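# Flip the upright loose cup onto the empty plug

## Task

Find the free cup whose open (wide) end faces up. Turn it over and lower it onto the uncovered plug of the fixture that has no cup, with the wide end facing down and pushed fully down. Do not disturb the cups already sitting on the other fixtures. Open the gripper and release the cup at the end.

## Robot and tools

Robot: two arms, left_arm and right_arm. Each has six revolute joints and a two-finger parallel gripper. In the scene frame the left_arm base is at (+0.020, +0.269, 0) m with quat_wxyz (+0.997, 0, 0, +0.077), and the right_arm base is at (+0.010, -0.281, 0) m with quat_wxyz (+0.998, 0, 0, -0.061). Joint ranges in rad, from base to hand: waist -2.880..2.880, shoulder 0..3.142, elbow 0..3.019, wrist pitch -1.693..1.571, wrist yaw -1.571..1.571, wrist roll -2.094..2.094. An elbow never quite straightens.

Frames: the scene frame has its origin on the table surface midway between the bases. +z is up, +x reaches out over the table, and left_arm sits on the +y side. The names left and right do not mean sides of an image. In each gripper's own frame the fingers extend along +z and close along y. The reported end_effector_position is the point between the finger pads, roughly 1 cm short of the tips.

execute_actions(actions): actions is a list of up to 15 actions. Each action is a list of 1 to 15 rows, and each row runs for one 1/30 s control step. If an action has fewer than 15 rows, its last row repeats to fill 15 steps. A row is one flat list of 14 numbers, each in [-1, 1], covering both arms even when only one moves. The order is left dx, dy, dz, rx, ry, rz, opening, then the same seven for right. dx..rz are offsets, not poses. They are measured from that gripper's measured pose when the action starts, along the gripper's own axes, and every row counts from that same start rather than from the previous row. For the first action in a call, the start is the last pose a result reported. Scale: 1.0 = 0.6 m of translation or 180 degrees of rotation. rx, ry, rz form one rotation vector. Opening is absolute: +1 is fully open (0.094 m) and -1 is shut. An empty list returns only the state and the images.

Clipping: at each step a commanded target is limited to 70 mm and 16 degrees from the measured pose. Position is favoured over orientation when both cannot be met. After an action the arm goes no further than its last clipped target, so a distant goal takes several actions.

move(target, speed, blocking): target is one 14-number row with the same layout and scale as above. It gives offsets in gripper axes from the pose in the latest result that showed one. Both grippers follow straight paths that finish together, taking 0.5 to 10 s; a path that would run longer is cut off at 10 s. speed is in m/s, from 0.002 to 0.5 (default 0.25), and turning is capped at twice that value in rad/s. The opening is sent when the move begins. Paths ignore obstacles and the other arm. Grippers lag, drift and can overshoot the speed, especially with an outstretched arm. Faster contact hits harder, and aiming further past a contact presses harder. With blocking=false the result comes back after 0.5 s while motion continues. Other moves and rows are refused until a result shows the move has ended, so call wait or stop first. The move: line gives the ending (done, off_target, moving, held, fault) and the limits that acted. limits=paced means the sent pose was clipped. limits=held means some steps were blocked, after which the arm may jump quickly. Each gripper's distance to its pose is also listed. If only one arm is named, the other finished at rest near its pose.

wait(seconds): 0 to 10. Both arms keep their last command, a running move carries on, and the wait returns early when that move ends. stop(): brakes a running move; it needs braking room, more at speed, and the fingers keep moving. zoom_image(camera, region): camera is cam_left_wrist or cam_right_wrist. region is [x0, y0, x1, y1] in image pixels with (0,0) at top-left, no larger than 504 by 504. read_manual(section): returns only licence text ("licences"). finished_scene(scene): pass the current scene's integer number. It is irreversible and reports success, so call it only once the cup is seated, released and stable. Replying without a tool call ends everything.

Results: the state line gives each gripper's position (m) and quat_wxyz in the scene frame; printed positions get less accurate at long reach. Hand target lines show where the controller is driving each gripper. grip_measured is the finger opening on the command scale. The last Joint positions value is the opening in metres, off by up to about 1 mm per gripper. To grasp, command about 0.03 below grip_measured, or less for a lighter hold. The pad force tops out near 50-62 N, is weaker on parts thinner than about 2 mm, and spikes at first contact. Actions also list step readings, where HELD marks steps on which an arm was held back. "pose unreachable" means the clearance check altered or blocked that arm's command. Joint torques are raw drive outputs with offsets and noise. FAULT lines report an arm stop. MOTOR HOT warns at 85 °C; at 100 °C an OVER-TEMPERATURE FAULT releases that arm and it falls, so avoid holding loads for long.

Sag: arms usually settle a centimetre or more low, and zero offsets let them creep down. To keep an arm in place, send the correcting offset to its intended pose in a reply's first call and zeros in later calls, raising the aim while it still sits low.

Cameras: cam_left_wrist and cam_right_wrist are 504x504 fisheye wrist cameras with the calibration supplied (OpenCV convention, camera +z forward, +x right, +y down). T_world_to_cam maps scene coordinates into the camera frame. Calibration carries small errors, and results list any cameras whose numbers changed.

Avoid: knocking or placing anything off the table (that is a failure), hard contact between the arms, dropping or slipping the cup, slamming it onto the plug, and forceful shoves against fixtures or the other cups. Occasional disturbances may tug a held cup or nudge loose objects.

Each tool is called after "Request:" by a JSON object that holds its "fn" and its "kwargs".

## Session

Request:
{"fn": "execute_actions", "kwargs": {"actions": []}}

Scene clock: 0.00 s.
left_arm: end_effector_position=(+0.1571, +0.5849, +0.1754) grip_measured=+1.000 end_effector_quat_wxyz=(-0.050, +0.910, -0.352, +0.214) | right_arm: end_effector_position=(+0.5395, +0.1112, +0.2706) grip_measured=+1.000 end_effector_quat_wxyz=(-0.232, +0.158, +0.875, +0.394)
Joint positions: left_arm=[ 1.225  1.24   0.959 -1.264  0.442 -1.03   0.094] | right_arm=[ 0.548  2.012  2.013 -1.472 -0.947  0.833  0.094]
Joint velocities: left_arm=[-0.015 -0.024  0.022 -0.002 -0.007 -0.037  0.   ] | right_arm=[-0.015 -0.005 -0.002 -0.007 -0.022 -0.066  0.   ]
Joint torques (N m, as the arm reports them, + toward a larger angle): no reading
Motor temperatures (°C, as the motors report them): left_arm=[24 24 23 22 23 25] | right_arm=[24 26 24 24 25 27]
Hand target (left_arm): +0.158, +0.591, +0.181; -0.057, +0.909, -0.353, +0.212
Hand target (right_arm): +0.543, +0.113, +0.288; -0.217, +0.148, +0.876, +0.405

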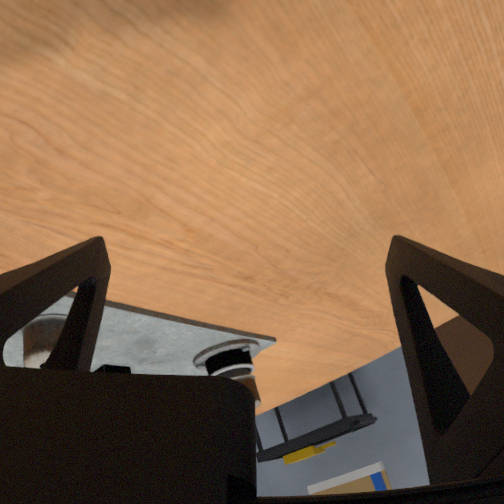

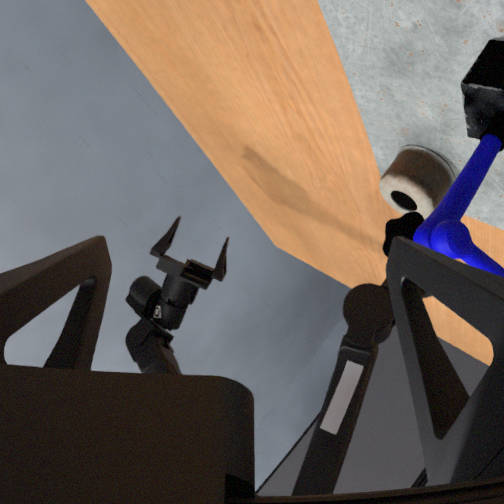

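Request:
{"fn": "move", "kwargs": {"target": [0.405,0.058,-0.19,0,-0.167,0,1,0,0,-0.33,0,0,0,1], "speed": 0.4}}

Scene clock: 7.07 s.
left_arm: end_effector_position=(+0.2437, +0.4011, +0.3411) grip_measured=+1.000 end_effector_quat_wxyz=(-0.158, +0.928, -0.337, -0.031) | right_arm: end_effector_position=(+0.5958, -0.0438, +0.3517) grip_measured=+1.000 end_effector_quat_wxyz=(-0.174, +0.229, +0.855, +0.432)
Joint positions: left_arm=[ 0.196  0.927  1.2   -1.683 -0.281 -2.071  0.094] | right_arm=[ 0.282  1.969  2.152 -1.698 -0.967  0.713  0.094]
Joint velocities: left_arm=[-0.005 -0.015 -0.007  0.012 -0.051 -0.066  0.   ] | right_arm=[-0.005 -0.005 -0.022  0.012 -0.037  0.007  0.   ]
Joint torques (N m, as the arm reports them, + toward a larger angle): left_arm=[ 2.   -3.53 12.9   0.05 -0.44 -0.02] | right_arm=[ -1.22 -22.52  10.76  -0.55  -0.43  -0.2 ]
Motor temperatures (°C, as the motors report them): left_arm=[24 25 25 22 23 25] | right_arm=[24 28 27 24 25 27]
Hand target (left_arm): +0.245, +0.404, +0.350; -0.160, +0.930, -0.329, -0.031
Hand target (right_arm): +0.592, -0.040, +0.383; -0.148, +0.207, +0.859, +0.444
Off the commanded pose (left_arm): 0.016 m, 3 deg.
Off the commanded pose (right_arm): 0.034 m, 12 deg.
joint sent to its limit (left arm) — the command would take joint 4 (wrist pitch) past its lower limit, so that joint was sent only as far as its limit.
joint sent to its limit (right arm) — the command would take joint 4 (wrist pitch) past its lower limit, so that joint was sent only as far as its limit.
move: off_target (left_arm, right_arm)
camera_calibration (this result's frames):
cam_left_wrist: T_world_to_cam=[[0.629836, 0.728658, 0.269005, -0.535793], [0.593312, -0.674849, 0.438816, -0.0218772], [0.501285, -0.116778, -0.857366, 0.336349], [0, 0, 0, 1]] pos_world=[0.181835, 0.414925, 0.442106]
cam_right_wrist: T_world_to_cam=[[-0.533936, -0.544491, -0.646871, 0.514865], [-0.612805, -0.277919, 0.73975, 0.0967767], [-0.582565, 0.791385, -0.185276, 0.578502], [0, 0, 0, 1]] pos_world=[0.671225, -0.150582, 0.368644]

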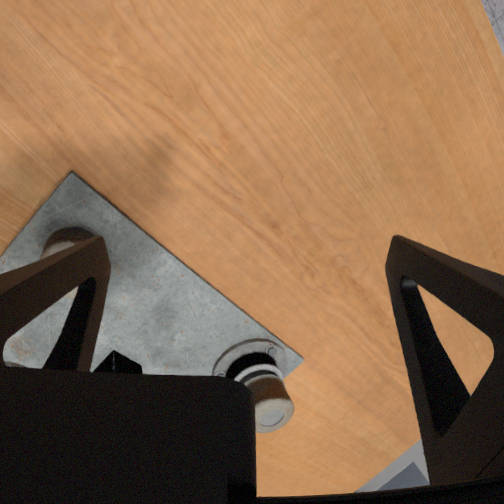

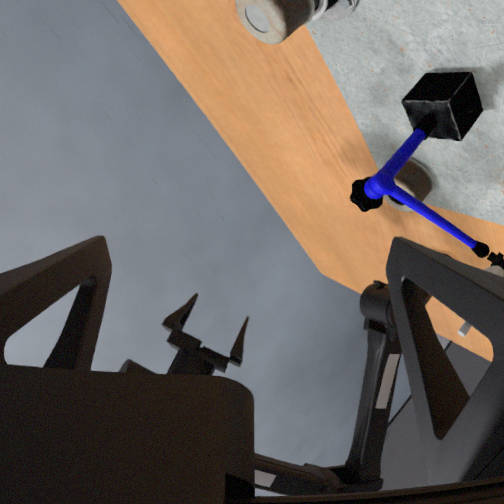

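Request:
{"fn": "move", "kwargs": {"target": [0.35,0,-0.11,0,0,0.285,1,0,0,-0.25,0,0,0,1], "speed": 0.4}}

Scene clock: 12.10 s.
left_arm: end_effector_position=(+0.3934, +0.2525, +0.3569) grip_measured=+1.000 end_effector_quat_wxyz=(+0.166, -0.685, +0.707, +0.057) | right_arm: end_effector_position=(+0.6155, -0.1682, +0.3958) grip_measured=+1.000 end_effector_quat_wxyz=(-0.104, +0.300, +0.824, +0.469)
Joint positions: left_arm=[-0.352  1.265  1.475 -1.684 -0.339 -1.72   0.094] | right_arm=[ 0.071  1.9    2.151 -1.699 -0.998  0.713  0.094]
Joint velocities: left_arm=[-0.024 -0.015  0.002 -0.002 -0.022  0.037  0.   ] | right_arm=[-0.005 -0.015 -0.017 -0.007 -0.051  0.007  0.   ]
Joint torques (N m, as the arm reports them, + toward a larger angle): left_arm=[ 0.77 -8.55 14.67 -0.05 -0.51  0.14] | right_arm=[ -0.3  -21.26  11.    -0.37  -0.45  -0.01]
Motor temperatures (°C, as the motors report them): left_arm=[24 25 26 22 23 25] | right_arm=[24 28 29 24 25 27]
Hand target (left_arm): +0.400, +0.250, +0.371; -0.172, +0.680, -0.711, -0.052
Hand target (right_arm): +0.608, -0.166, +0.434; -0.075, +0.282, +0.828, +0.479
Off the commanded pose (left_arm): 0.015 m, 6 deg.
Off the commanded pose (right_arm): 0.041 m, 13 deg.
joint sent to its limit (left arm) — the command would take joint 4 (wrist pitch) past its lower limit, so that joint was sent only as far as its limit.
joint sent to its limit (right arm) — the command would take joint 4 (wrist pitch) past its lower limit, so that joint was sent only as far as its limit.
move: off_target (left_arm, right_arm)
camera_calibration (this result's frames):
cam_left_wrist: T_world_to_cam=[[0.988526, -0.0462331, 0.143801, -0.42678], [-0.0896433, -0.945794, 0.312152, 0.164383], [0.121575, -0.321461, -0.939086, 0.487711], [0, 0, 0, 1]] pos_world=[0.377325, 0.292521, 0.468061]
cam_right_wrist: T_world_to_cam=[[-0.588881, -0.4037, -0.700175, 0.564824], [-0.70609, -0.164559, 0.688736, 0.138351], [-0.393263, 0.89997, -0.188143, 0.5995], [0, 0, 0, 1]] pos_world=[0.666063, -0.288746, 0.41298]

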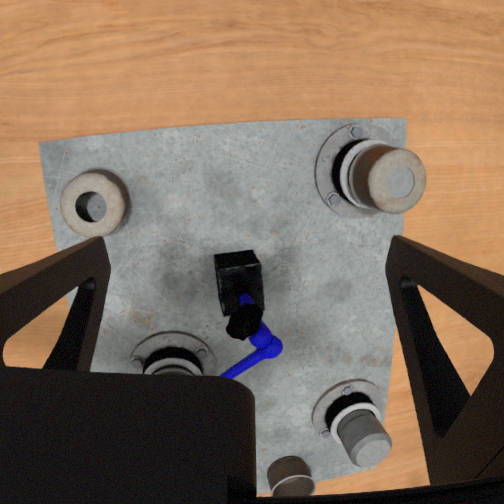

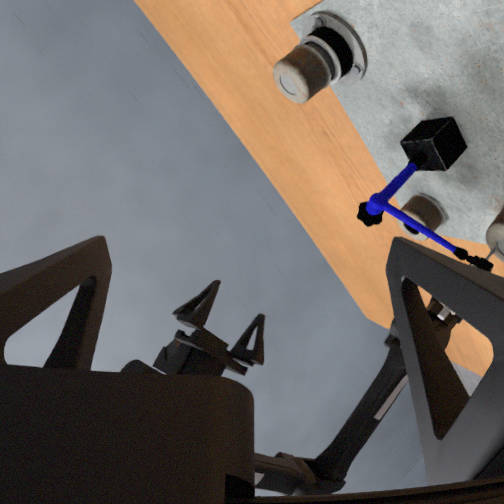

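Request:
{"fn": "zoom_image", "kwargs": {"camera": "cam_left_wrist", "region": [20,100,460,504]}}

Request:
{"fn": "zoom_image", "kwargs": {"camera": "cam_right_wrist", "region": [250,0,504,280]}}

Region (20, 100, 460, 504) of cam_left_wrist's 504x504 image, scaled by 1.145, with more detail than that image has; it fills the top 463 rows of this view, and the rest is white.

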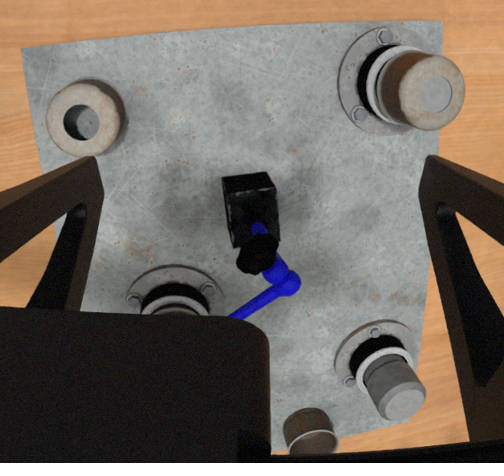

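Region (250, 0, 504, 280) of cam_right_wrist's 504x504 image, scaled by 1.800, with more detail than that image has; it fills the left 457 columns of this view, and the rest is white.

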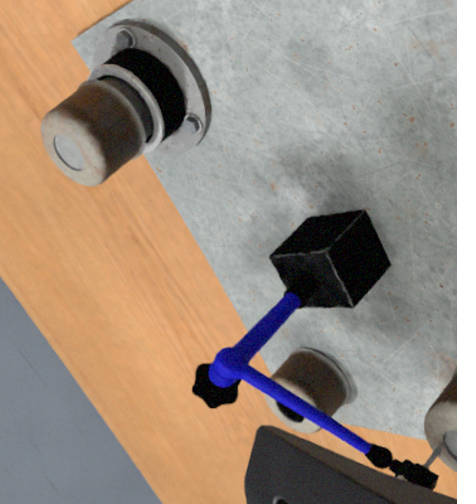

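Request:
{"fn": "move", "kwargs": {"target": [0.172,0.263,0.305,-0.049,0.101,-0.01,1,0,0,0,0,0,0,1], "speed": 0.4}}

Scene clock: 34.10 s.
left_arm: end_effector_position=(+0.2607, +0.2214, +0.1247) grip_measured=+1.000 end_effector_quat_wxyz=(-0.008, -0.704, +0.710, +0.016) | right_arm: end_effector_position=(+0.6151, -0.1682, +0.3934) grip_measured=+1.000 end_effector_quat_wxyz=(-0.106, +0.301, +0.824, +0.469)
Joint positions: left_arm=[-0.352  1.049  0.723 -1.281 -0.004 -1.759  0.094] | right_arm=[ 0.071  1.9    2.145 -1.699 -0.998  0.713  0.094]
Joint velocities: left_arm=[-0.005 -0.005 -0.022  0.002 -0.037 -0.007  0.   ] | right_arm=[-0.015 -0.005  0.002 -0.002 -0.037 -0.022  0.   ]
Joint torques (N m, as the arm reports them, + toward a larger angle): left_arm=[ 1.69 -7.06  9.95  1.3   0.   -0.07] | right_arm=[ -0.6  -19.18   7.91  -0.05  -0.35  -0.06]
Motor temperatures (°C, as the motors report them): left_arm=[24 25 31 22 23 25] | right_arm=[24 30 34 24 26 27]
Hand target (left_arm): +0.266, +0.220, +0.128; +0.001, +0.707, -0.707, -0.002
Hand target (right_arm): +0.615, -0.168, +0.396; -0.104, +0.300, +0.824, +0.469
Off the commanded pose (left_arm): 0.007 m, 2 deg.
Off the commanded pose (right_arm): 0.002 m, 0 deg.
move: done
camera_calibration (this result's frames):
cam_left_wrist: T_world_to_cam=[[0.999245, -0.00171217, -0.0388188, -0.253555], [0.0214966, -0.80786, 0.588982, 0.101594], [-0.0323686, -0.589372, -0.807213, 0.358828], [0, 0, 0, 1]] pos_world=[0.262794, 0.293123, 0.219971]
cam_right_wrist: T_world_to_cam=[[-0.593139, -0.403479, -0.6967, 0.564195], [-0.701879, -0.164777, 0.692975, 0.135389], [-0.394401, 0.900029, -0.185458, 0.598512], [0, 0, 0, 1]] pos_world=[0.665727, -0.288728, 0.410253]

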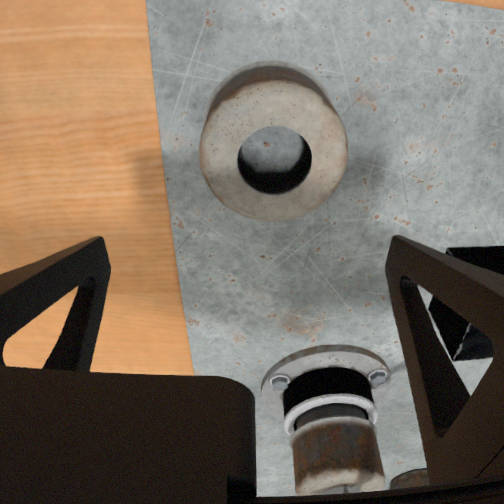

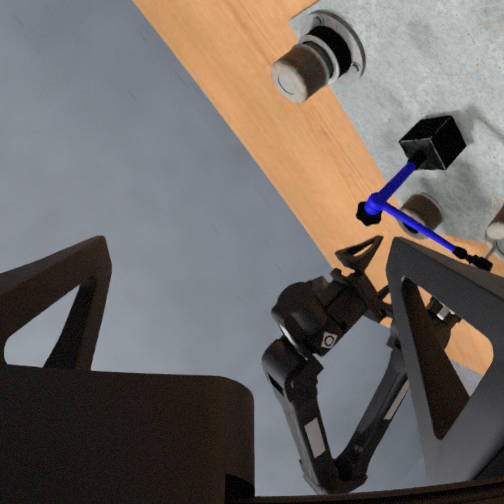

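Request:
{"fn": "move", "kwargs": {"target": [-0.005,-0.008,0.132,0,0,0,1,0,0,0,0,0,0,1], "speed": 0.15}}

Scene clock: 37.97 s.
left_arm: end_effector_position=(+0.2615, +0.2221, +0.0506) grip_measured=+1.000 end_effector_quat_wxyz=(-0.008, -0.702, +0.711, +0.016) | right_arm: end_effector_position=(+0.6147, -0.1682, +0.3912) grip_measured=+1.000 end_effector_quat_wxyz=(-0.109, +0.302, +0.823, +0.468)
Joint positions: left_arm=[-0.349  1.165  0.586 -1.027 -0.004 -1.753  0.094] | right_arm=[ 0.071  1.9    2.14  -1.699 -0.998  0.713  0.094]
Joint velocities: left_arm=[-0.015 -0.005  0.012  0.012 -0.007  0.022  0.   ] | right_arm=[-0.005 -0.005 -0.007 -0.022 -0.037  0.022  0.   ]
Joint torques (N m, as the arm reports them, + toward a larger angle): left_arm=[ 2.37 -5.66  8.38  1.34 -0.12  0.13] | right_arm=[ -0.98 -19.27   7.95  -0.02  -0.32  -0.04]
Motor temperatures (°C, as the motors report them): left_arm=[24 25 30 22 23 25] | right_arm=[24 31 33 24 26 27]
Hand target (left_arm): +0.263, +0.225, +0.046; +0.008, +0.704, -0.710, -0.016
Hand target (right_arm): +0.615, -0.168, +0.393; -0.106, +0.301, +0.824, +0.469
Off the commanded pose (left_arm): 0.006 m, 0 deg.
Off the commanded pose (right_arm): 0.002 m, 0 deg.
move: done
camera_calibration (this result's frames):
cam_left_wrist: T_world_to_cam=[[0.999245, -0.00515012, -0.038516, -0.256424], [0.0185487, -0.807754, 0.589228, 0.146458], [-0.034146, -0.589497, -0.807048, 0.299879], [0, 0, 0, 1]] pos_world=[0.263753, 0.293759, 0.145844]
cam_right_wrist: T_world_to_cam=[[-0.597111, -0.403273, -0.693419, 0.56359], [-0.697908, -0.164983, 0.696926, 0.132618], [-0.395454, 0.900084, -0.182934, 0.59758], [0, 0, 0, 1]] pos_world=[0.665396, -0.288711, 0.407697]

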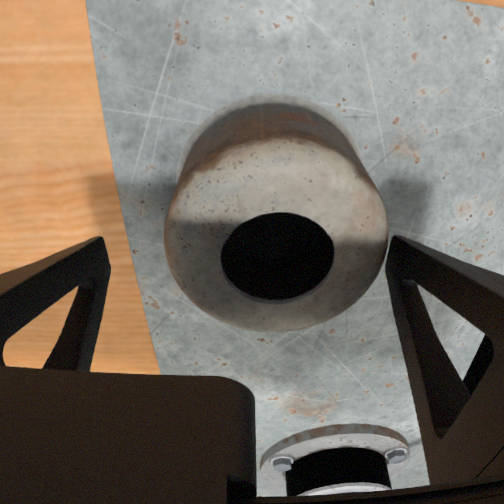

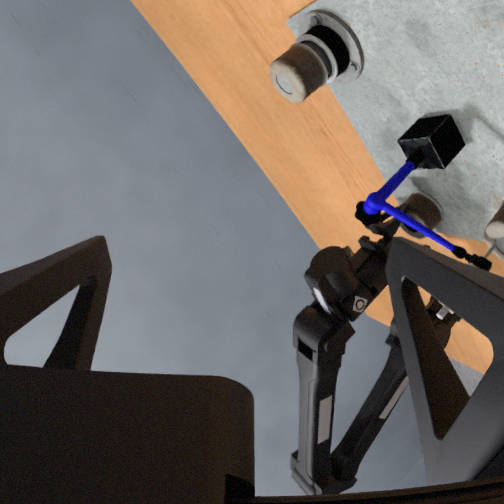

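Request:
{"fn": "move", "kwargs": {"target": [0,-0.012,0.028,0,0,0,1,0,0,0,0,0,0,1], "speed": 0.1}}

Scene clock: 41.63 s.
left_arm: end_effector_position=(+0.2703, +0.2203, +0.0417) grip_measured=+1.000 end_effector_quat_wxyz=(-0.005, -0.702, +0.712, +0.011) | right_arm: end_effector_position=(+0.6142, -0.1682, +0.3890) grip_measured=+1.000 end_effector_quat_wxyz=(-0.111, +0.304, +0.823, +0.467)
Joint positions: left_arm=[-0.349  1.202  0.586 -0.978 -0.004 -1.752  0.094] | right_arm=[ 0.071  1.9    2.134 -1.699 -0.998  0.713  0.094]
Joint velocities: left_arm=[-0.015 -0.005 -0.012 -0.002 -0.007 -0.007  0.   ] | right_arm=[-0.015  0.005  0.007  0.002 -0.022 -0.051  0.   ]
Joint torques (N m, as the arm reports them, + toward a larger angle): left_arm=[ 1.82 -5.78  7.4   1.29 -0.14  0.09] | right_arm=[ -1.47 -19.38   7.98  -0.1   -0.36  -0.13]
Motor temperatures (°C, as the motors report them): left_arm=[24 25 30 22 23 25] | right_arm=[24 31 33 24 26 27]
Hand target (left_arm): +0.268, +0.222, +0.034; +0.008, +0.702, -0.711, -0.016
Hand target (right_arm): +0.615, -0.168, +0.391; -0.109, +0.302, +0.823, +0.468
Off the commanded pose (left_arm): 0.009 m, 1 deg.
Off the commanded pose (right_arm): 0.002 m, 0 deg.
move: done
camera_calibration (this result's frames):
cam_left_wrist: T_world_to_cam=[[0.999632, -0.00560832, -0.0265366, -0.266134], [0.0111734, -0.80636, 0.591319, 0.151726], [-0.0247144, -0.591398, -0.806001, 0.289796], [0, 0, 0, 1]] pos_world=[0.271503, 0.292238, 0.136795]
cam_right_wrist: T_world_to_cam=[[-0.601064, -0.403068, -0.690115, 0.56297], [-0.693914, -0.16519, 0.700854, 0.129852], [-0.396492, 0.900138, -0.180405, 0.596641], [0, 0, 0, 1]] pos_world=[0.665051, -0.288693, 0.405144]

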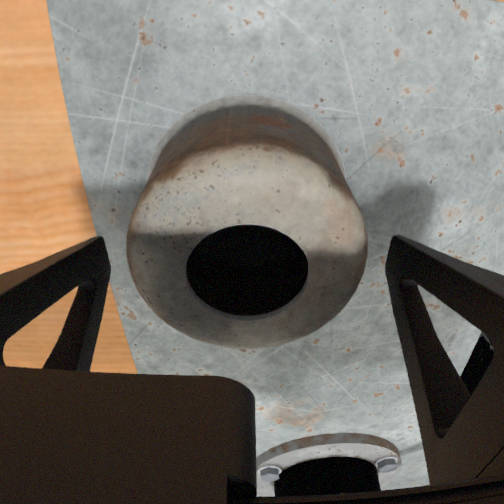

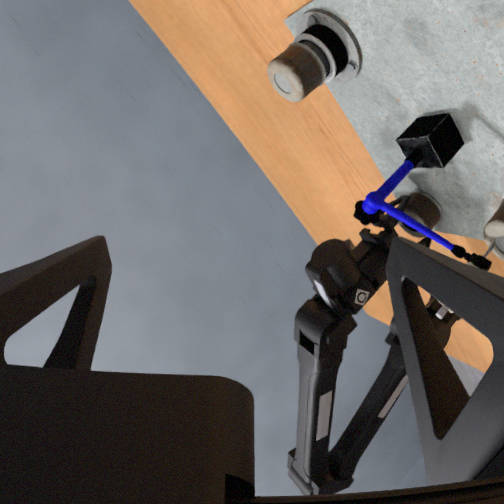

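Request:
{"fn": "move", "kwargs": {"target": [0,0,0.022,0,0,0,1,0,0,0,0,0,0,1], "speed": 0.1}}

Request:
{"fn": "execute_actions", "kwargs": {"actions": [[[0,0,0,0,0,0,-0.2,0,0,0,0,0,0,1]],[[0,0,0,0,0,0,-0.2,0,0,0,0,0,0,1]]]}}

Scene clock: 44.30 s.
left_arm: end_effector_position=(+0.2718, +0.2200, +0.0362) grip_measured=+1.000 end_effector_quat_wxyz=(-0.001, -0.702, +0.712, +0.006) | right_arm: end_effector_position=(+0.6137, -0.1681, +0.3866) grip_measured=+1.000 end_effector_quat_wxyz=(-0.114, +0.305, +0.823, +0.466)
Joint positions: left_arm=[-0.349  1.209  0.574 -0.947 -0.004 -1.752  0.094] | right_arm=[ 0.071  1.9    2.128 -1.699 -0.998  0.713  0.094]
Joint velocities: left_arm=[-0.015 -0.005 -0.012  0.012 -0.066  0.022  0.   ] | right_arm=[-0.005 -0.005 -0.002  0.002  0.022 -0.037  0.   ]
Joint torques (N m, as the arm reports them, + toward a larger angle): left_arm=[ 1.88 -5.1   7.8   1.44 -0.13  0.02] | right_arm=[ -1.15 -19.25   7.93  -0.05  -0.4   -0.08]
Motor temperatures (°C, as the motors report them): left_arm=[24 25 29 22 23 25] | right_arm=[24 31 33 24 26 27]
Hand target (left_arm): +0.270, +0.220, +0.029; +0.005, +0.702, -0.712, -0.011
Hand target (right_arm): +0.614, -0.168, +0.389; -0.111, +0.304, +0.823, +0.467
Off the commanded pose (left_arm): 0.008 m, 1 deg.
Off the commanded pose (right_arm): 0.002 m, 0 deg.
move: done
camera_calibration (this result's frames):
cam_left_wrist: T_world_to_cam=[[0.999878, -0.00565679, -0.0145491, -0.268216], [0.00407915, -0.804963, 0.593311, 0.156245], [-0.0150677, -0.593299, -0.804841, 0.283034], [0, 0, 0, 1]] pos_world=[0.271811, 0.292178, 0.131193]
cam_right_wrist: T_world_to_cam=[[-0.605259, -0.402851, -0.686566, 0.562292], [-0.689629, -0.165412, 0.705018, 0.126908], [-0.397583, 0.900194, -0.1777, 0.595633], [0, 0, 0, 1]] pos_world=[0.664666, -0.288674, 0.402422]

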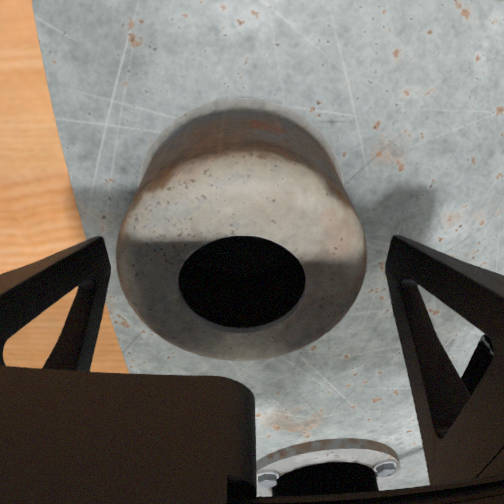

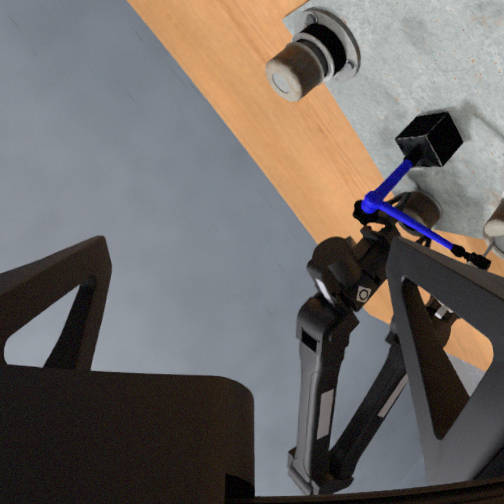

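Scene clock: 45.30 s.
left_arm: end_effector_position=(+0.2718, +0.2200, +0.0362) grip_measured=+0.464 end_effector_quat_wxyz=(-0.001, -0.702, +0.712, +0.006) | right_arm: end_effector_position=(+0.6128, -0.1681, +0.3822) grip_measured=+1.000 end_effector_quat_wxyz=(-0.119, +0.308, +0.822, +0.465)
Joint positions: left_arm=[-0.349  1.209  0.574 -0.947 -0.004 -1.752  0.069] | right_arm=[ 0.071  1.9    2.116 -1.699 -0.998  0.713  0.094]
Joint velocities: left_arm=[-0.015 -0.005 -0.002 -0.002 -0.022 -0.037 -0.002] | right_arm=[-0.015  0.005  0.022 -0.017  0.051  0.051  0.   ]
Joint torques (N m, as the arm reports them, + toward a larger angle): left_arm=[ 1.47 -6.77  8.54  0.51 -0.13  0.02] | right_arm=[ -0.85 -19.7    8.03   0.08  -0.37  -0.12]
Motor temperatures (°C, as the motors report them): left_arm=[24 25 29 22 23 25] | right_arm=[24 31 32 24 26 27]
Hand target (left_arm): +0.272, +0.220, +0.036; +0.001, +0.702, -0.712, -0.006
Hand target (right_arm): +0.613, -0.168, +0.384; -0.116, +0.306, +0.822, +0.466
Off the commanded pose (left_arm): 0.000 m, 0 deg.
Off the commanded pose (right_arm): 0.002 m, 0 deg.
Step readings (end_effector_position; steps 1 to 15: 1st action; 16 to 30: 2nd action):
0: left_arm (+0.2718, +0.2200, +0.0362) | right_arm (+0.6137, -0.1681, +0.3866)
1: left_arm (+0.2718, +0.2200, +0.0362) | right_arm (+0.6137, -0.1681, +0.3865)
2: left_arm (+0.2718, +0.2200, +0.0362) | right_arm (+0.6136, -0.1681, +0.3860)
4: left_arm (+0.2718, +0.2200, +0.0362) | right_arm (+0.6134, -0.1681, +0.3851)
8: left_arm (+0.2718, +0.2200, +0.0362) | right_arm (+0.6133, -0.1681, +0.3844)
15: left_arm (+0.2718, +0.2200, +0.0362) | right_arm (+0.6133, -0.1681, +0.3844)
16: left_arm (+0.2718, +0.2200, +0.0362) | right_arm (+0.6132, -0.1681, +0.3841)
17: left_arm (+0.2718, +0.2200, +0.0362) | right_arm (+0.6131, -0.1681, +0.3838)
19: left_arm (+0.2718, +0.2200, +0.0362) | right_arm (+0.6130, -0.1681, +0.3829)
23: left_arm (+0.2718, +0.2200, +0.0362) | right_arm (+0.6128, -0.1681, +0.3822)
30: end_effector_position above
camera_calibration (this result's frames):
cam_left_wrist: T_world_to_cam=[[0.999878, -0.00565679, -0.0145491, -0.268216], [0.00407915, -0.804963, 0.593311, 0.156245], [-0.0150677, -0.593299, -0.804841, 0.283034], [0, 0, 0, 1]] pos_world=[0.271811, 0.292178, 0.131193]
cam_right_wrist: T_world_to_cam=[[-0.613068, -0.402446, -0.679842, 0.560976], [-0.681527, -0.165832, 0.712755, 0.121405], [-0.399585, 0.900298, -0.172611, 0.593724], [0, 0, 0, 1]] pos_world=[0.663901, -0.288634, 0.397326]

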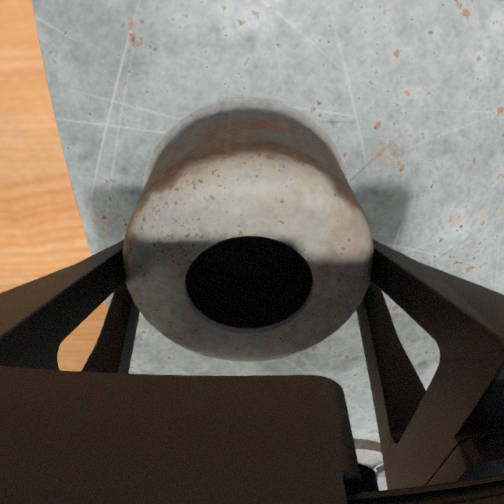

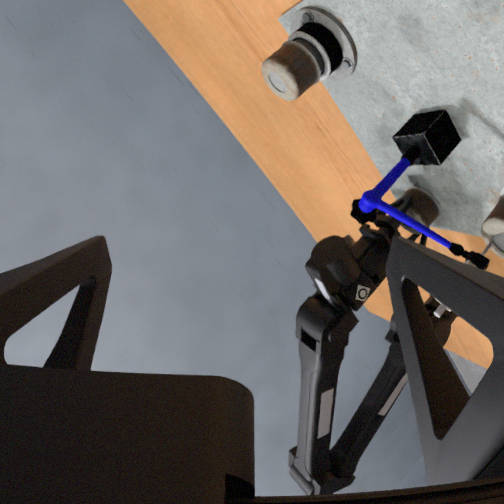

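Request:
{"fn": "move", "kwargs": {"target": [0.1,-0.05,-0.33,0,0,0.717,0.2,0,0,0,0,0,0,1], "speed": 0.35}}

Scene clock: 51.23 s.
left_arm: end_effector_position=(+0.2909, +0.1671, +0.2117) grip_measured=+0.464 end_effector_quat_wxyz=(-0.026, +0.332, +0.943, +0.006) | right_arm: end_effector_position=(+0.6123, -0.1681, +0.3798) grip_measured=+1.000 end_effector_quat_wxyz=(-0.121, +0.309, +0.821, +0.464)
Joint positions: left_arm=[-0.52   1.133  1.014 -1.505 -0.01   0.31   0.069] | right_arm=[ 0.071  1.9    2.11  -1.699 -0.998  0.713  0.094]
Joint velocities: left_arm=[-0.005 -0.005 -0.012 -0.007  0.007  0.037 -0.002] | right_arm=[-0.015  0.005  0.002 -0.012  0.037  0.007  0.   ]
Joint torques (N m, as the arm reports them, + toward a larger angle): left_arm=[ 0.69 -7.71 15.47 -0.26  0.05  0.13] | right_arm=[ -1.03 -19.55   8.16   0.06  -0.38  -0.09]
Motor temperatures (°C, as the motors report them): left_arm=[24 25 30 22 23 25] | right_arm=[24 31 32 24 26 27]
Hand target (left_arm): +0.301, +0.160, +0.233; -0.005, +0.341, +0.940, +0.004
Hand target (right_arm): +0.613, -0.168, +0.382; -0.119, +0.308, +0.822, +0.465
Off the commanded pose (left_arm): 0.026 m, 3 deg.
Off the commanded pose (right_arm): 0.002 m, 0 deg.
move: off_target (left_arm)
camera_calibration (this result's frames):
cam_left_wrist: T_world_to_cam=[[-0.620034, -0.784574, 0.00146713, 0.312894], [-0.602046, 0.476984, 0.640333, -0.0383534], [-0.503088, 0.396145, -0.768096, 0.361972], [0, 0, 0, 1]] pos_world=[0.353019, 0.120389, 0.302129]
cam_right_wrist: T_world_to_cam=[[-0.617201, -0.402232, -0.67622, 0.560249], [-0.67717, -0.166058, 0.716844, 0.11848], [-0.400629, 0.900352, -0.169888, 0.592697], [0, 0, 0, 1]] pos_world=[0.663468, -0.288611, 0.394612]

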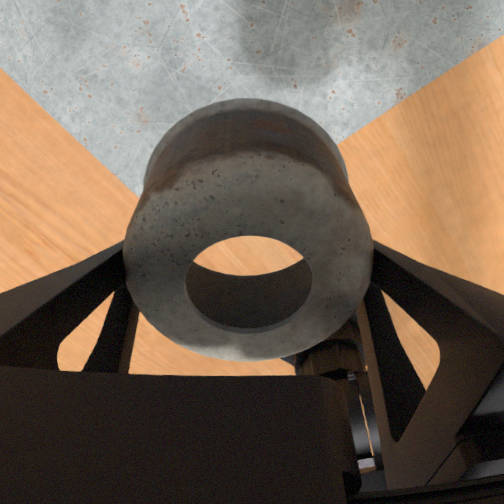

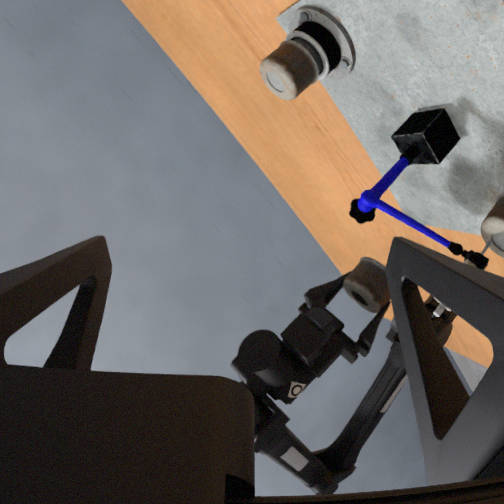

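Request:
{"fn": "move", "kwargs": {"target": [-0.417,-0.187,-0.152,0,-0.49,0,0.2,0,0,-0.15,0,0,0,1], "speed": 0.3}}

Scene clock: 58.33 s.
left_arm: end_effector_position=(+0.4190, -0.0757, +0.2795) grip_measured=+0.464 end_effector_quat_wxyz=(+0.623, +0.250, +0.708, -0.220) | right_arm: end_effector_position=(+0.6129, -0.2413, +0.4013) grip_measured=+1.000 end_effector_quat_wxyz=(-0.080, +0.350, +0.799, +0.482)
Joint positions: left_arm=[-0.883  1.224  0.676  0.421 -0.05  -0.007  0.069] | right_arm=[-0.055  1.866  2.109 -1.699 -1.016  0.713  0.094]
Joint velocities: left_arm=[ 0.005 -0.015 -0.012 -0.017 -0.022 -0.007  0.   ] | right_arm=[ 0.005 -0.005 -0.002 -0.012 -0.007  0.007  0.   ]
Joint torques (N m, as the arm reports them, + toward a larger angle): left_arm=[ 0.91 -9.45 11.12  4.58 -0.18 -0.04] | right_arm=[ -1.7  -20.83   8.62  -0.31  -0.52  -0.19]
Motor temperatures (°C, as the motors report them): left_arm=[24 25 31 22 23 25] | right_arm=[24 31 32 24 26 27]
Hand target (left_arm): +0.418, -0.080, +0.290; +0.636, +0.244, +0.695, -0.229
Hand target (right_arm): +0.604, -0.243, +0.427; -0.060, +0.341, +0.802, +0.487
Off the commanded pose (left_arm): 0.011 m, 2 deg.
Off the commanded pose (right_arm): 0.028 m, 7 deg.
joint sent to its limit (right arm) — the command would take joint 4 (wrist pitch) past its lower limit, so that joint was sent only as far as its limit.
move: off_target (left_arm, right_arm)
camera_calibration (this result's frames):
cam_left_wrist: T_world_to_cam=[[-0.623465, -0.781816, 0.00737973, 0.201702], [-0.54667, 0.42916, -0.719009, 0.464292], [0.558965, -0.452311, -0.694962, 0.0450052], [0, 0, 0, 1]] pos_world=[0.354412, -0.0212056, 0.363618]
cam_right_wrist: T_world_to_cam=[[-0.637752, -0.314355, -0.703174, 0.590378], [-0.717504, -0.0895351, 0.690776, 0.14498], [-0.280108, 0.945074, -0.16845, 0.598939], [0, 0, 0, 1]] pos_world=[0.648306, -0.367473, 0.415881]

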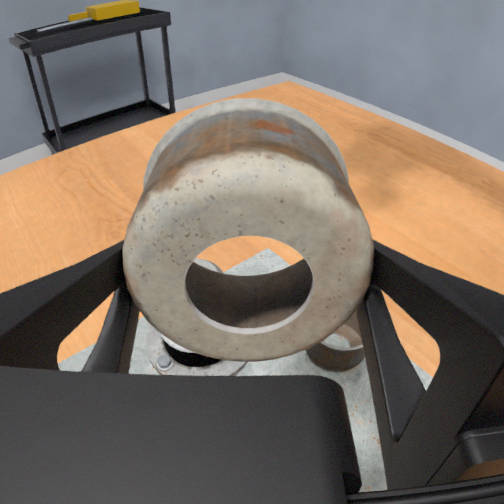

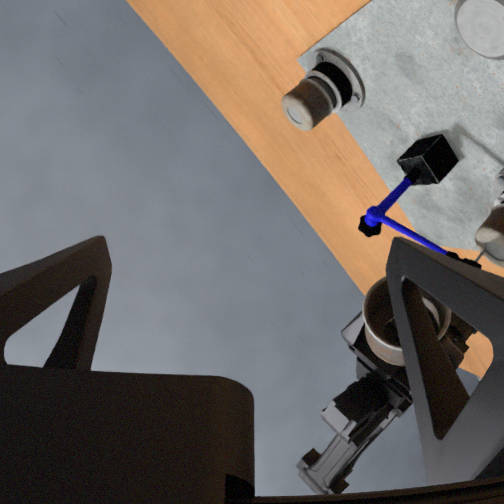

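Request:
{"fn": "move", "kwargs": {"target": [0,0,0,0,0,0,0.2,0.287,-0.245,0.097,0.037,-0.098,-0.066,1], "speed": 0.25}}

Scene clock: 63.43 s.
left_arm: end_effector_position=(+0.4190, -0.0757, +0.2795) grip_measured=+0.464 end_effector_quat_wxyz=(+0.623, +0.250, +0.708, -0.220) | right_arm: end_effector_position=(+0.4010, -0.1555, +0.3331) grip_measured=+1.000 end_effector_quat_wxyz=(+0.067, +0.328, +0.863, +0.378)
Joint positions: left_arm=[-0.883  1.224  0.676  0.421 -0.05  -0.007  0.069] | right_arm=[ 0.188  1.103  1.154 -1.105 -0.623  0.961  0.094]
Joint velocities: left_arm=[ 0.005 -0.015 -0.002 -0.007 -0.066  0.051 -0.   ] | right_arm=[-0.015 -0.005 -0.012 -0.007 -0.007  0.007  0.   ]
Joint torques (N m, as the arm reports them, + toward a larger angle): left_arm=[ 1.4  -9.5  10.71  2.57 -0.03  0.03] | right_arm=[-1.27 -7.97  8.84  1.18 -0.09  0.09]
Motor temperatures (°C, as the motors report them): left_arm=[24 25 31 22 23 25] | right_arm=[24 31 32 24 26 27]
Hand target (left_arm): +0.419, -0.076, +0.280; +0.623, +0.250, +0.708, -0.220
Hand target (right_arm): +0.405, -0.156, +0.341; +0.076, +0.332, +0.859, +0.383
Off the commanded pose (left_arm): 0.000 m, 0 deg.
Off the commanded pose (right_arm): 0.014 m, 1 deg.
move: off_target (right_arm)
camera_calibration (this result's frames):
cam_left_wrist: T_world_to_cam=[[-0.623465, -0.781816, 0.00737973, 0.201702], [-0.54667, 0.42916, -0.719009, 0.464292], [0.558965, -0.452311, -0.694962, 0.0450052], [0, 0, 0, 1]] pos_world=[0.354412, -0.0212056, 0.363618]
cam_right_wrist: T_world_to_cam=[[-0.520131, -0.518954, -0.678344, 0.346957], [-0.83627, 0.148068, 0.527947, 0.186496], [-0.173539, 0.84188, -0.511001, 0.502248], [0, 0, 0, 1]] pos_world=[0.423584, -0.270392, 0.393545]

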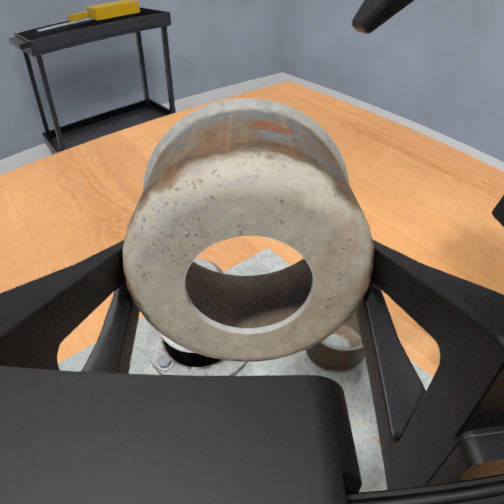

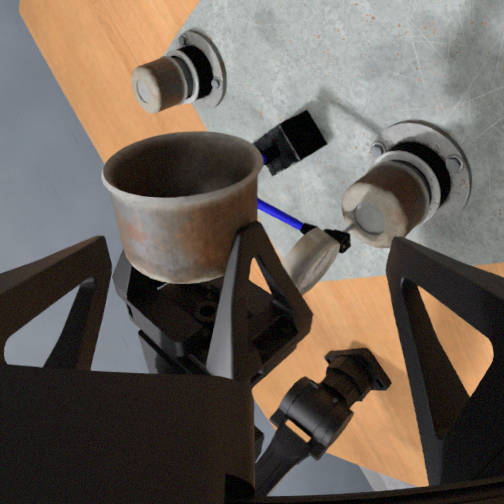

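Request:
{"fn": "move", "kwargs": {"target": [0.185,0.177,-0.4,0,0.46,0,0.2,0,0,-0.2,0,0,0,1], "speed": 0.3}}

Scene clock: 68.80 s.
left_arm: end_effector_position=(+0.2729, +0.1685, +0.1788) grip_measured=+0.464 end_effector_quat_wxyz=(-0.018, +0.329, +0.944, +0.000) | right_arm: end_effector_position=(+0.3549, -0.2259, +0.3888) grip_measured=+1.000 end_effector_quat_wxyz=(+0.034, +0.346, +0.861, +0.371)
Joint positions: left_arm=[-0.532  1.086  0.895 -1.415  0.001  0.293  0.069] | right_arm=[-0.048  1.081  1.312 -1.525 -0.721  0.697  0.094]
Joint velocities: left_arm=[-0.005 -0.005 -0.002 -0.002  0.037  0.037 -0.001] | right_arm=[-0.015 -0.005  0.012  0.002  0.007 -0.051  0.   ]
Joint torques (N m, as the arm reports them, + toward a larger angle): left_arm=[ 2.5  -6.72 15.76 -0.26 -0.11  0.1 ] | right_arm=[-0.97 -8.73 11.23  0.04 -0.27 -0.28]
Motor temperatures (°C, as the motors report them): left_arm=[24 25 31 22 23 25] | right_arm=[24 30 33 24 26 27]
Hand target (left_arm): +0.288, +0.166, +0.199; +0.000, +0.330, +0.944, +0.001
Hand target (right_arm): +0.355, -0.228, +0.416; +0.066, +0.328, +0.864, +0.377
Off the commanded pose (left_arm): 0.027 m, 2 deg.
Off the commanded pose (right_arm): 0.029 m, 4 deg.
move: off_target (left_arm, right_arm)
camera_calibration (this result's frames):
cam_left_wrist: T_world_to_cam=[[-0.615499, -0.788109, 0.00669624, 0.301352], [-0.612557, 0.483708, 0.62514, -0.0243957], [-0.495918, 0.380672, -0.780484, 0.329986], [0, 0, 0, 1]] pos_world=[0.334184, 0.123683, 0.270781]
cam_right_wrist: T_world_to_cam=[[-0.573269, -0.505134, -0.645137, 0.333274], [-0.793735, 0.146965, 0.590242, 0.089434], [-0.203339, 0.850436, -0.485193, 0.584526], [0, 0, 0, 1]] pos_world=[0.380899, -0.341898, 0.445827]

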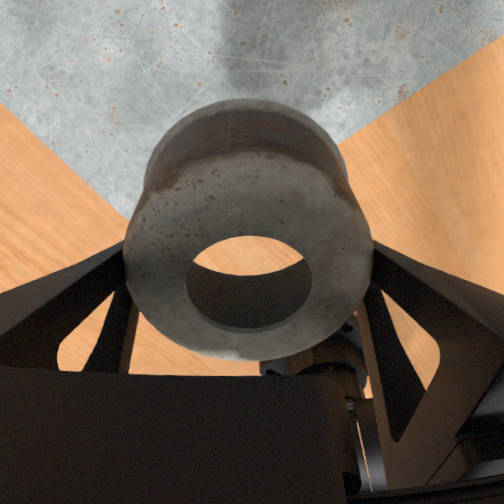

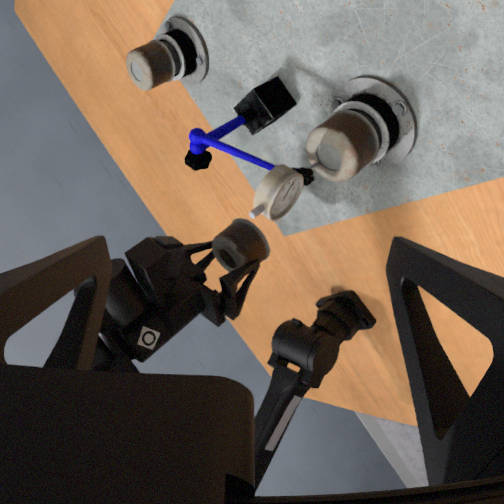

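Request:
{"fn": "move", "kwargs": {"target": [0.063,0.067,0.225,0,0,0,0.2,-0.214,-0.103,0.28,0.248,0.023,-0.231,1], "speed": 0.25}}

Scene clock: 74.40 s.
left_arm: end_effector_position=(+0.2606, +0.2207, +0.0477) grip_measured=+0.464 end_effector_quat_wxyz=(-0.020, +0.330, +0.944, -0.003) | right_arm: end_effector_position=(+0.4539, -0.2351, +0.1886) grip_measured=+1.000 end_effector_quat_wxyz=(-0.021, +0.013, +1.000, -0.005)
Joint positions: left_arm=[-0.351  1.173  0.583 -1.022  0.001  0.475  0.069] | right_arm=[ 0.229  1.553  1.353 -1.414  0.006  0.133  0.094]
Joint velocities: left_arm=[-0.015  0.005 -0.007 -0.012  0.037  0.007  0.001] | right_arm=[ 0.005  0.005  0.022  0.012  0.022 -0.066  0.   ]
Joint torques (N m, as the arm reports them, + toward a larger angle): left_arm=[ 2.49 -5.59  8.72  1.31 -0.01  0.17] | right_arm=[ -0.85 -13.61  10.72   0.27   0.21  -0.2 ]
Motor temperatures (°C, as the motors report them): left_arm=[24 25 32 22 23 25] | right_arm=[24 30 35 24 26 27]
Hand target (left_arm): +0.264, +0.223, +0.045; -0.018, +0.329, +0.944, -0.003
Hand target (right_arm): +0.473, -0.232, +0.205; +0.006, +0.001, +1.000, -0.003
Off the commanded pose (left_arm): 0.006 m, 1 deg.
Off the commanded pose (right_arm): 0.021 m, 3 deg.
move: off_target (right_arm)
camera_calibration (this result's frames):
cam_left_wrist: T_world_to_cam=[[-0.616517, -0.787195, 0.0152113, 0.335449], [-0.607341, 0.487775, 0.627067, 0.0224543], [-0.501043, 0.377359, -0.778817, 0.203719], [0, 0, 0, 1]] pos_world=[0.32252, 0.176236, 0.139477]
cam_right_wrist: T_world_to_cam=[[-0.0186928, -0.99915, 0.0367382, -0.240241], [-0.784006, 0.0374509, 0.619623, 0.25185], [-0.620472, -0.0172205, -0.78404, 0.557042], [0, 0, 0, 1]] pos_world=[0.538589, -0.239876, 0.289517]

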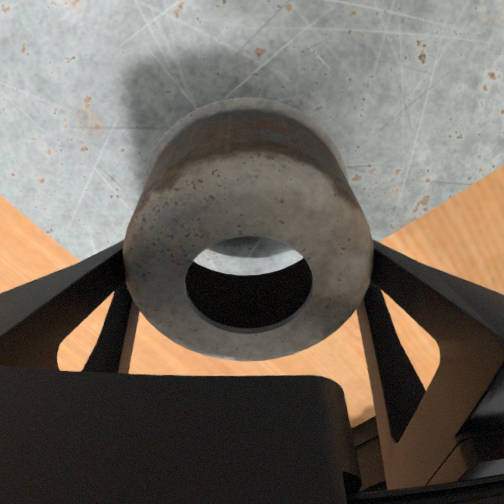

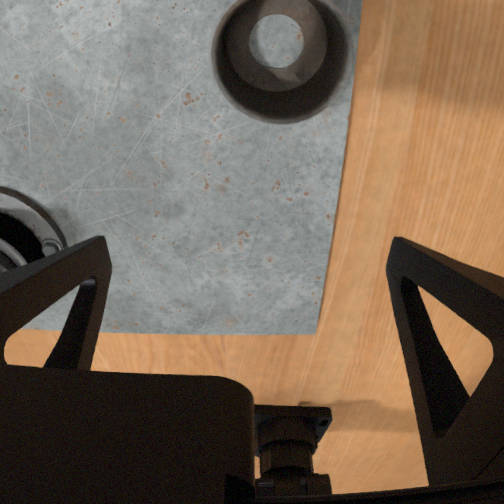

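Request:
{"fn": "move", "kwargs": {"target": [0,0,0.018,0,0,0,0.2,-0.075,-0.05,0.12,0,0.012,0,1], "speed": 0.15}}

Request:
{"fn": "execute_actions", "kwargs": {"actions": [[[0,0,0,0,0,0,1,0,0,0,0,0,0,1]],[[0,0,0,0,0,0,1,0,0,0,0,0,0,1]]]}}

Scene clock: 79.13 s.
left_arm: end_effector_position=(+0.2586, +0.2211, +0.0412) grip_measured=+0.464 end_effector_quat_wxyz=(-0.020, +0.330, +0.944, -0.003) | right_arm: end_effector_position=(+0.4844, -0.2639, +0.1075) grip_measured=+1.000 end_effector_quat_wxyz=(-0.057, +0.021, +0.998, -0.006)
Joint positions: left_arm=[-0.351  1.181  0.568 -0.999  0.001  0.476  0.069] | right_arm=[ 0.162  1.729  1.348 -1.304  0.006  0.081  0.094]
Joint velocities: left_arm=[-0.015  0.005 -0.012 -0.002 -0.066 -0.051 -0.001] | right_arm=[-0.005 -0.015  0.012  0.012 -0.022  0.007  0.   ]
Joint torques (N m, as the arm reports them, + toward a larger angle): left_arm=[ 1.52 -5.96  8.47  1.43  0.01  0.04] | right_arm=[ -0.88 -16.04   8.74  -0.06   0.23  -0.24]
Motor temperatures (°C, as the motors report them): left_arm=[24 25 31 22 23 25] | right_arm=[24 30 35 24 26 27]
Hand target (left_arm): +0.260, +0.221, +0.037; -0.020, +0.330, +0.944, -0.003
Hand target (right_arm): +0.496, -0.266, +0.115; -0.040, +0.013, +0.999, -0.006
Off the commanded pose (left_arm): 0.005 m, 0 deg.
Off the commanded pose (right_arm): 0.013 m, 2 deg.
move: off_target (right_arm)
camera_calibration (this result's frames):
cam_left_wrist: T_world_to_cam=[[-0.617417, -0.786489, 0.0152529, 0.334686], [-0.606777, 0.488499, 0.627049, 0.0248353], [-0.500618, 0.377895, -0.778831, 0.197191], [0, 0, 0, 1]] pos_world=[0.320428, 0.176577, 0.132901]
cam_right_wrist: T_world_to_cam=[[-0.0317519, -0.998712, 0.0395769, -0.259329], [-0.737674, 0.050134, 0.673293, 0.302217], [-0.67441, -0.00781654, -0.738315, 0.535564], [0, 0, 0, 1]] pos_world=[0.575893, -0.26996, 0.202198]

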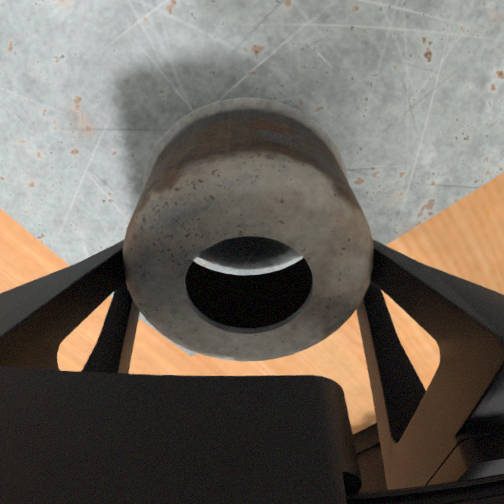

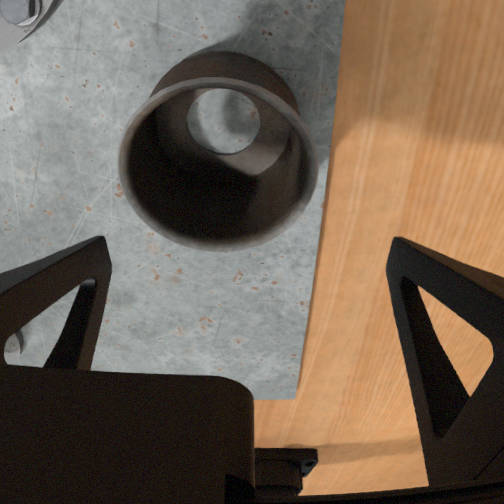

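Scene clock: 80.13 s.
left_arm: end_effector_position=(+0.2586, +0.2211, +0.0412) grip_measured=+1.000 end_effector_quat_wxyz=(-0.020, +0.330, +0.944, -0.003) | right_arm: end_effector_position=(+0.4809, -0.2641, +0.1045) grip_measured=+1.000 end_effector_quat_wxyz=(-0.061, +0.021, +0.998, -0.007)
Joint positions: left_arm=[-0.351  1.181  0.568 -0.999  0.001  0.476  0.094] | right_arm=[ 0.162  1.729  1.338 -1.304  0.006  0.081  0.094]
Joint velocities: left_arm=[ 0.005 -0.015 -0.002 -0.002 -0.051 -0.066  0.   ] | right_arm=[-0.005  0.005 -0.012 -0.007  0.007 -0.095  0.   ]
Joint torques (N m, as the arm reports them, + toward a larger angle): left_arm=[ 1.54 -6.93  8.62  0.56  0.02  0.05] | right_arm=[ -1.28 -16.34   7.12  -0.12   0.13  -0.01]
Motor temperatures (°C, as the motors report them): left_arm=[24 25 31 22 23 25] | right_arm=[24 30 35 24 26 27]
Hand target (left_arm): +0.259, +0.221, +0.041; -0.020, +0.330, +0.944, -0.003
Hand target (right_arm): +0.483, -0.264, +0.106; -0.059, +0.021, +0.998, -0.006
Off the commanded pose (left_arm): 0.000 m, 0 deg.
Off the commanded pose (right_arm): 0.002 m, 0 deg.
Step readings (end_effector_position; steps 1 to 15: 1st action; 16 to 30: 2nd action):
0: left_arm (+0.2586, +0.2211, +0.0412) | right_arm (+0.4844, -0.2639, +0.1075)
1: left_arm (+0.2586, +0.2211, +0.0412) | right_arm (+0.4841, -0.2639, +0.1073)
2: left_arm (+0.2586, +0.2211, +0.0412) | right_arm (+0.4840, -0.2639, +0.1071)
4: left_arm (+0.2586, +0.2211, +0.0412) | right_arm (+0.4835, -0.2640, +0.1068)
8: left_arm (+0.2586, +0.2211, +0.0412) | right_arm (+0.4826, -0.2640, +0.1060)
15: left_arm (+0.2586, +0.2211, +0.0412) | right_arm (+0.4826, -0.2640, +0.1060)
16: left_arm (+0.2586, +0.2211, +0.0412) | right_arm (+0.4825, -0.2640, +0.1059)
17: left_arm (+0.2586, +0.2211, +0.0412) | right_arm (+0.4822, -0.2640, +0.1056)
19: left_arm (+0.2586, +0.2211, +0.0412) | right_arm (+0.4815, -0.2640, +0.1050)
23: left_arm (+0.2586, +0.2211, +0.0412) | right_arm (+0.4809, -0.2641, +0.1045)
30: end_effector_position above
camera_calibration (this result's frames):
cam_left_wrist: T_world_to_cam=[[-0.617417, -0.786489, 0.0152529, 0.334686], [-0.606777, 0.488499, 0.627049, 0.0248353], [-0.500618, 0.377895, -0.778831, 0.197191], [0, 0, 0, 1]] pos_world=[0.320428, 0.176577, 0.132901]
cam_right_wrist: T_world_to_cam=[[-0.0313868, -0.998698, 0.0402221, -0.259701], [-0.731484, 0.0503754, 0.679996, 0.297994], [-0.681136, -0.00807891, -0.732112, 0.533492], [0, 0, 0, 1]] pos_world=[0.573207, -0.270065, 0.198387]

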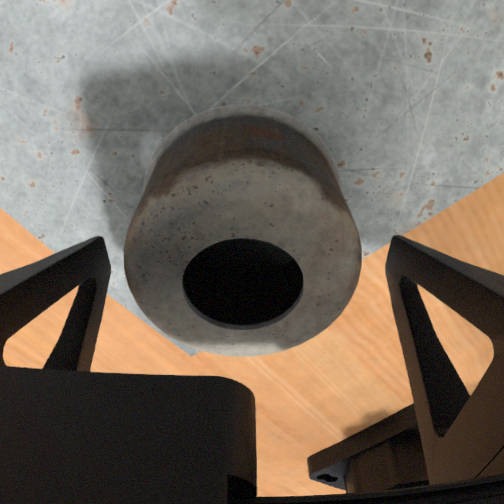

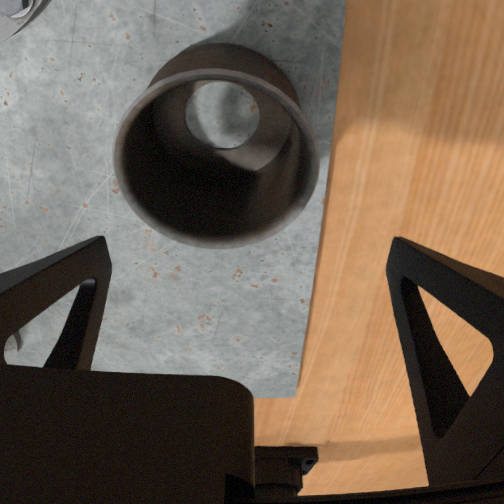

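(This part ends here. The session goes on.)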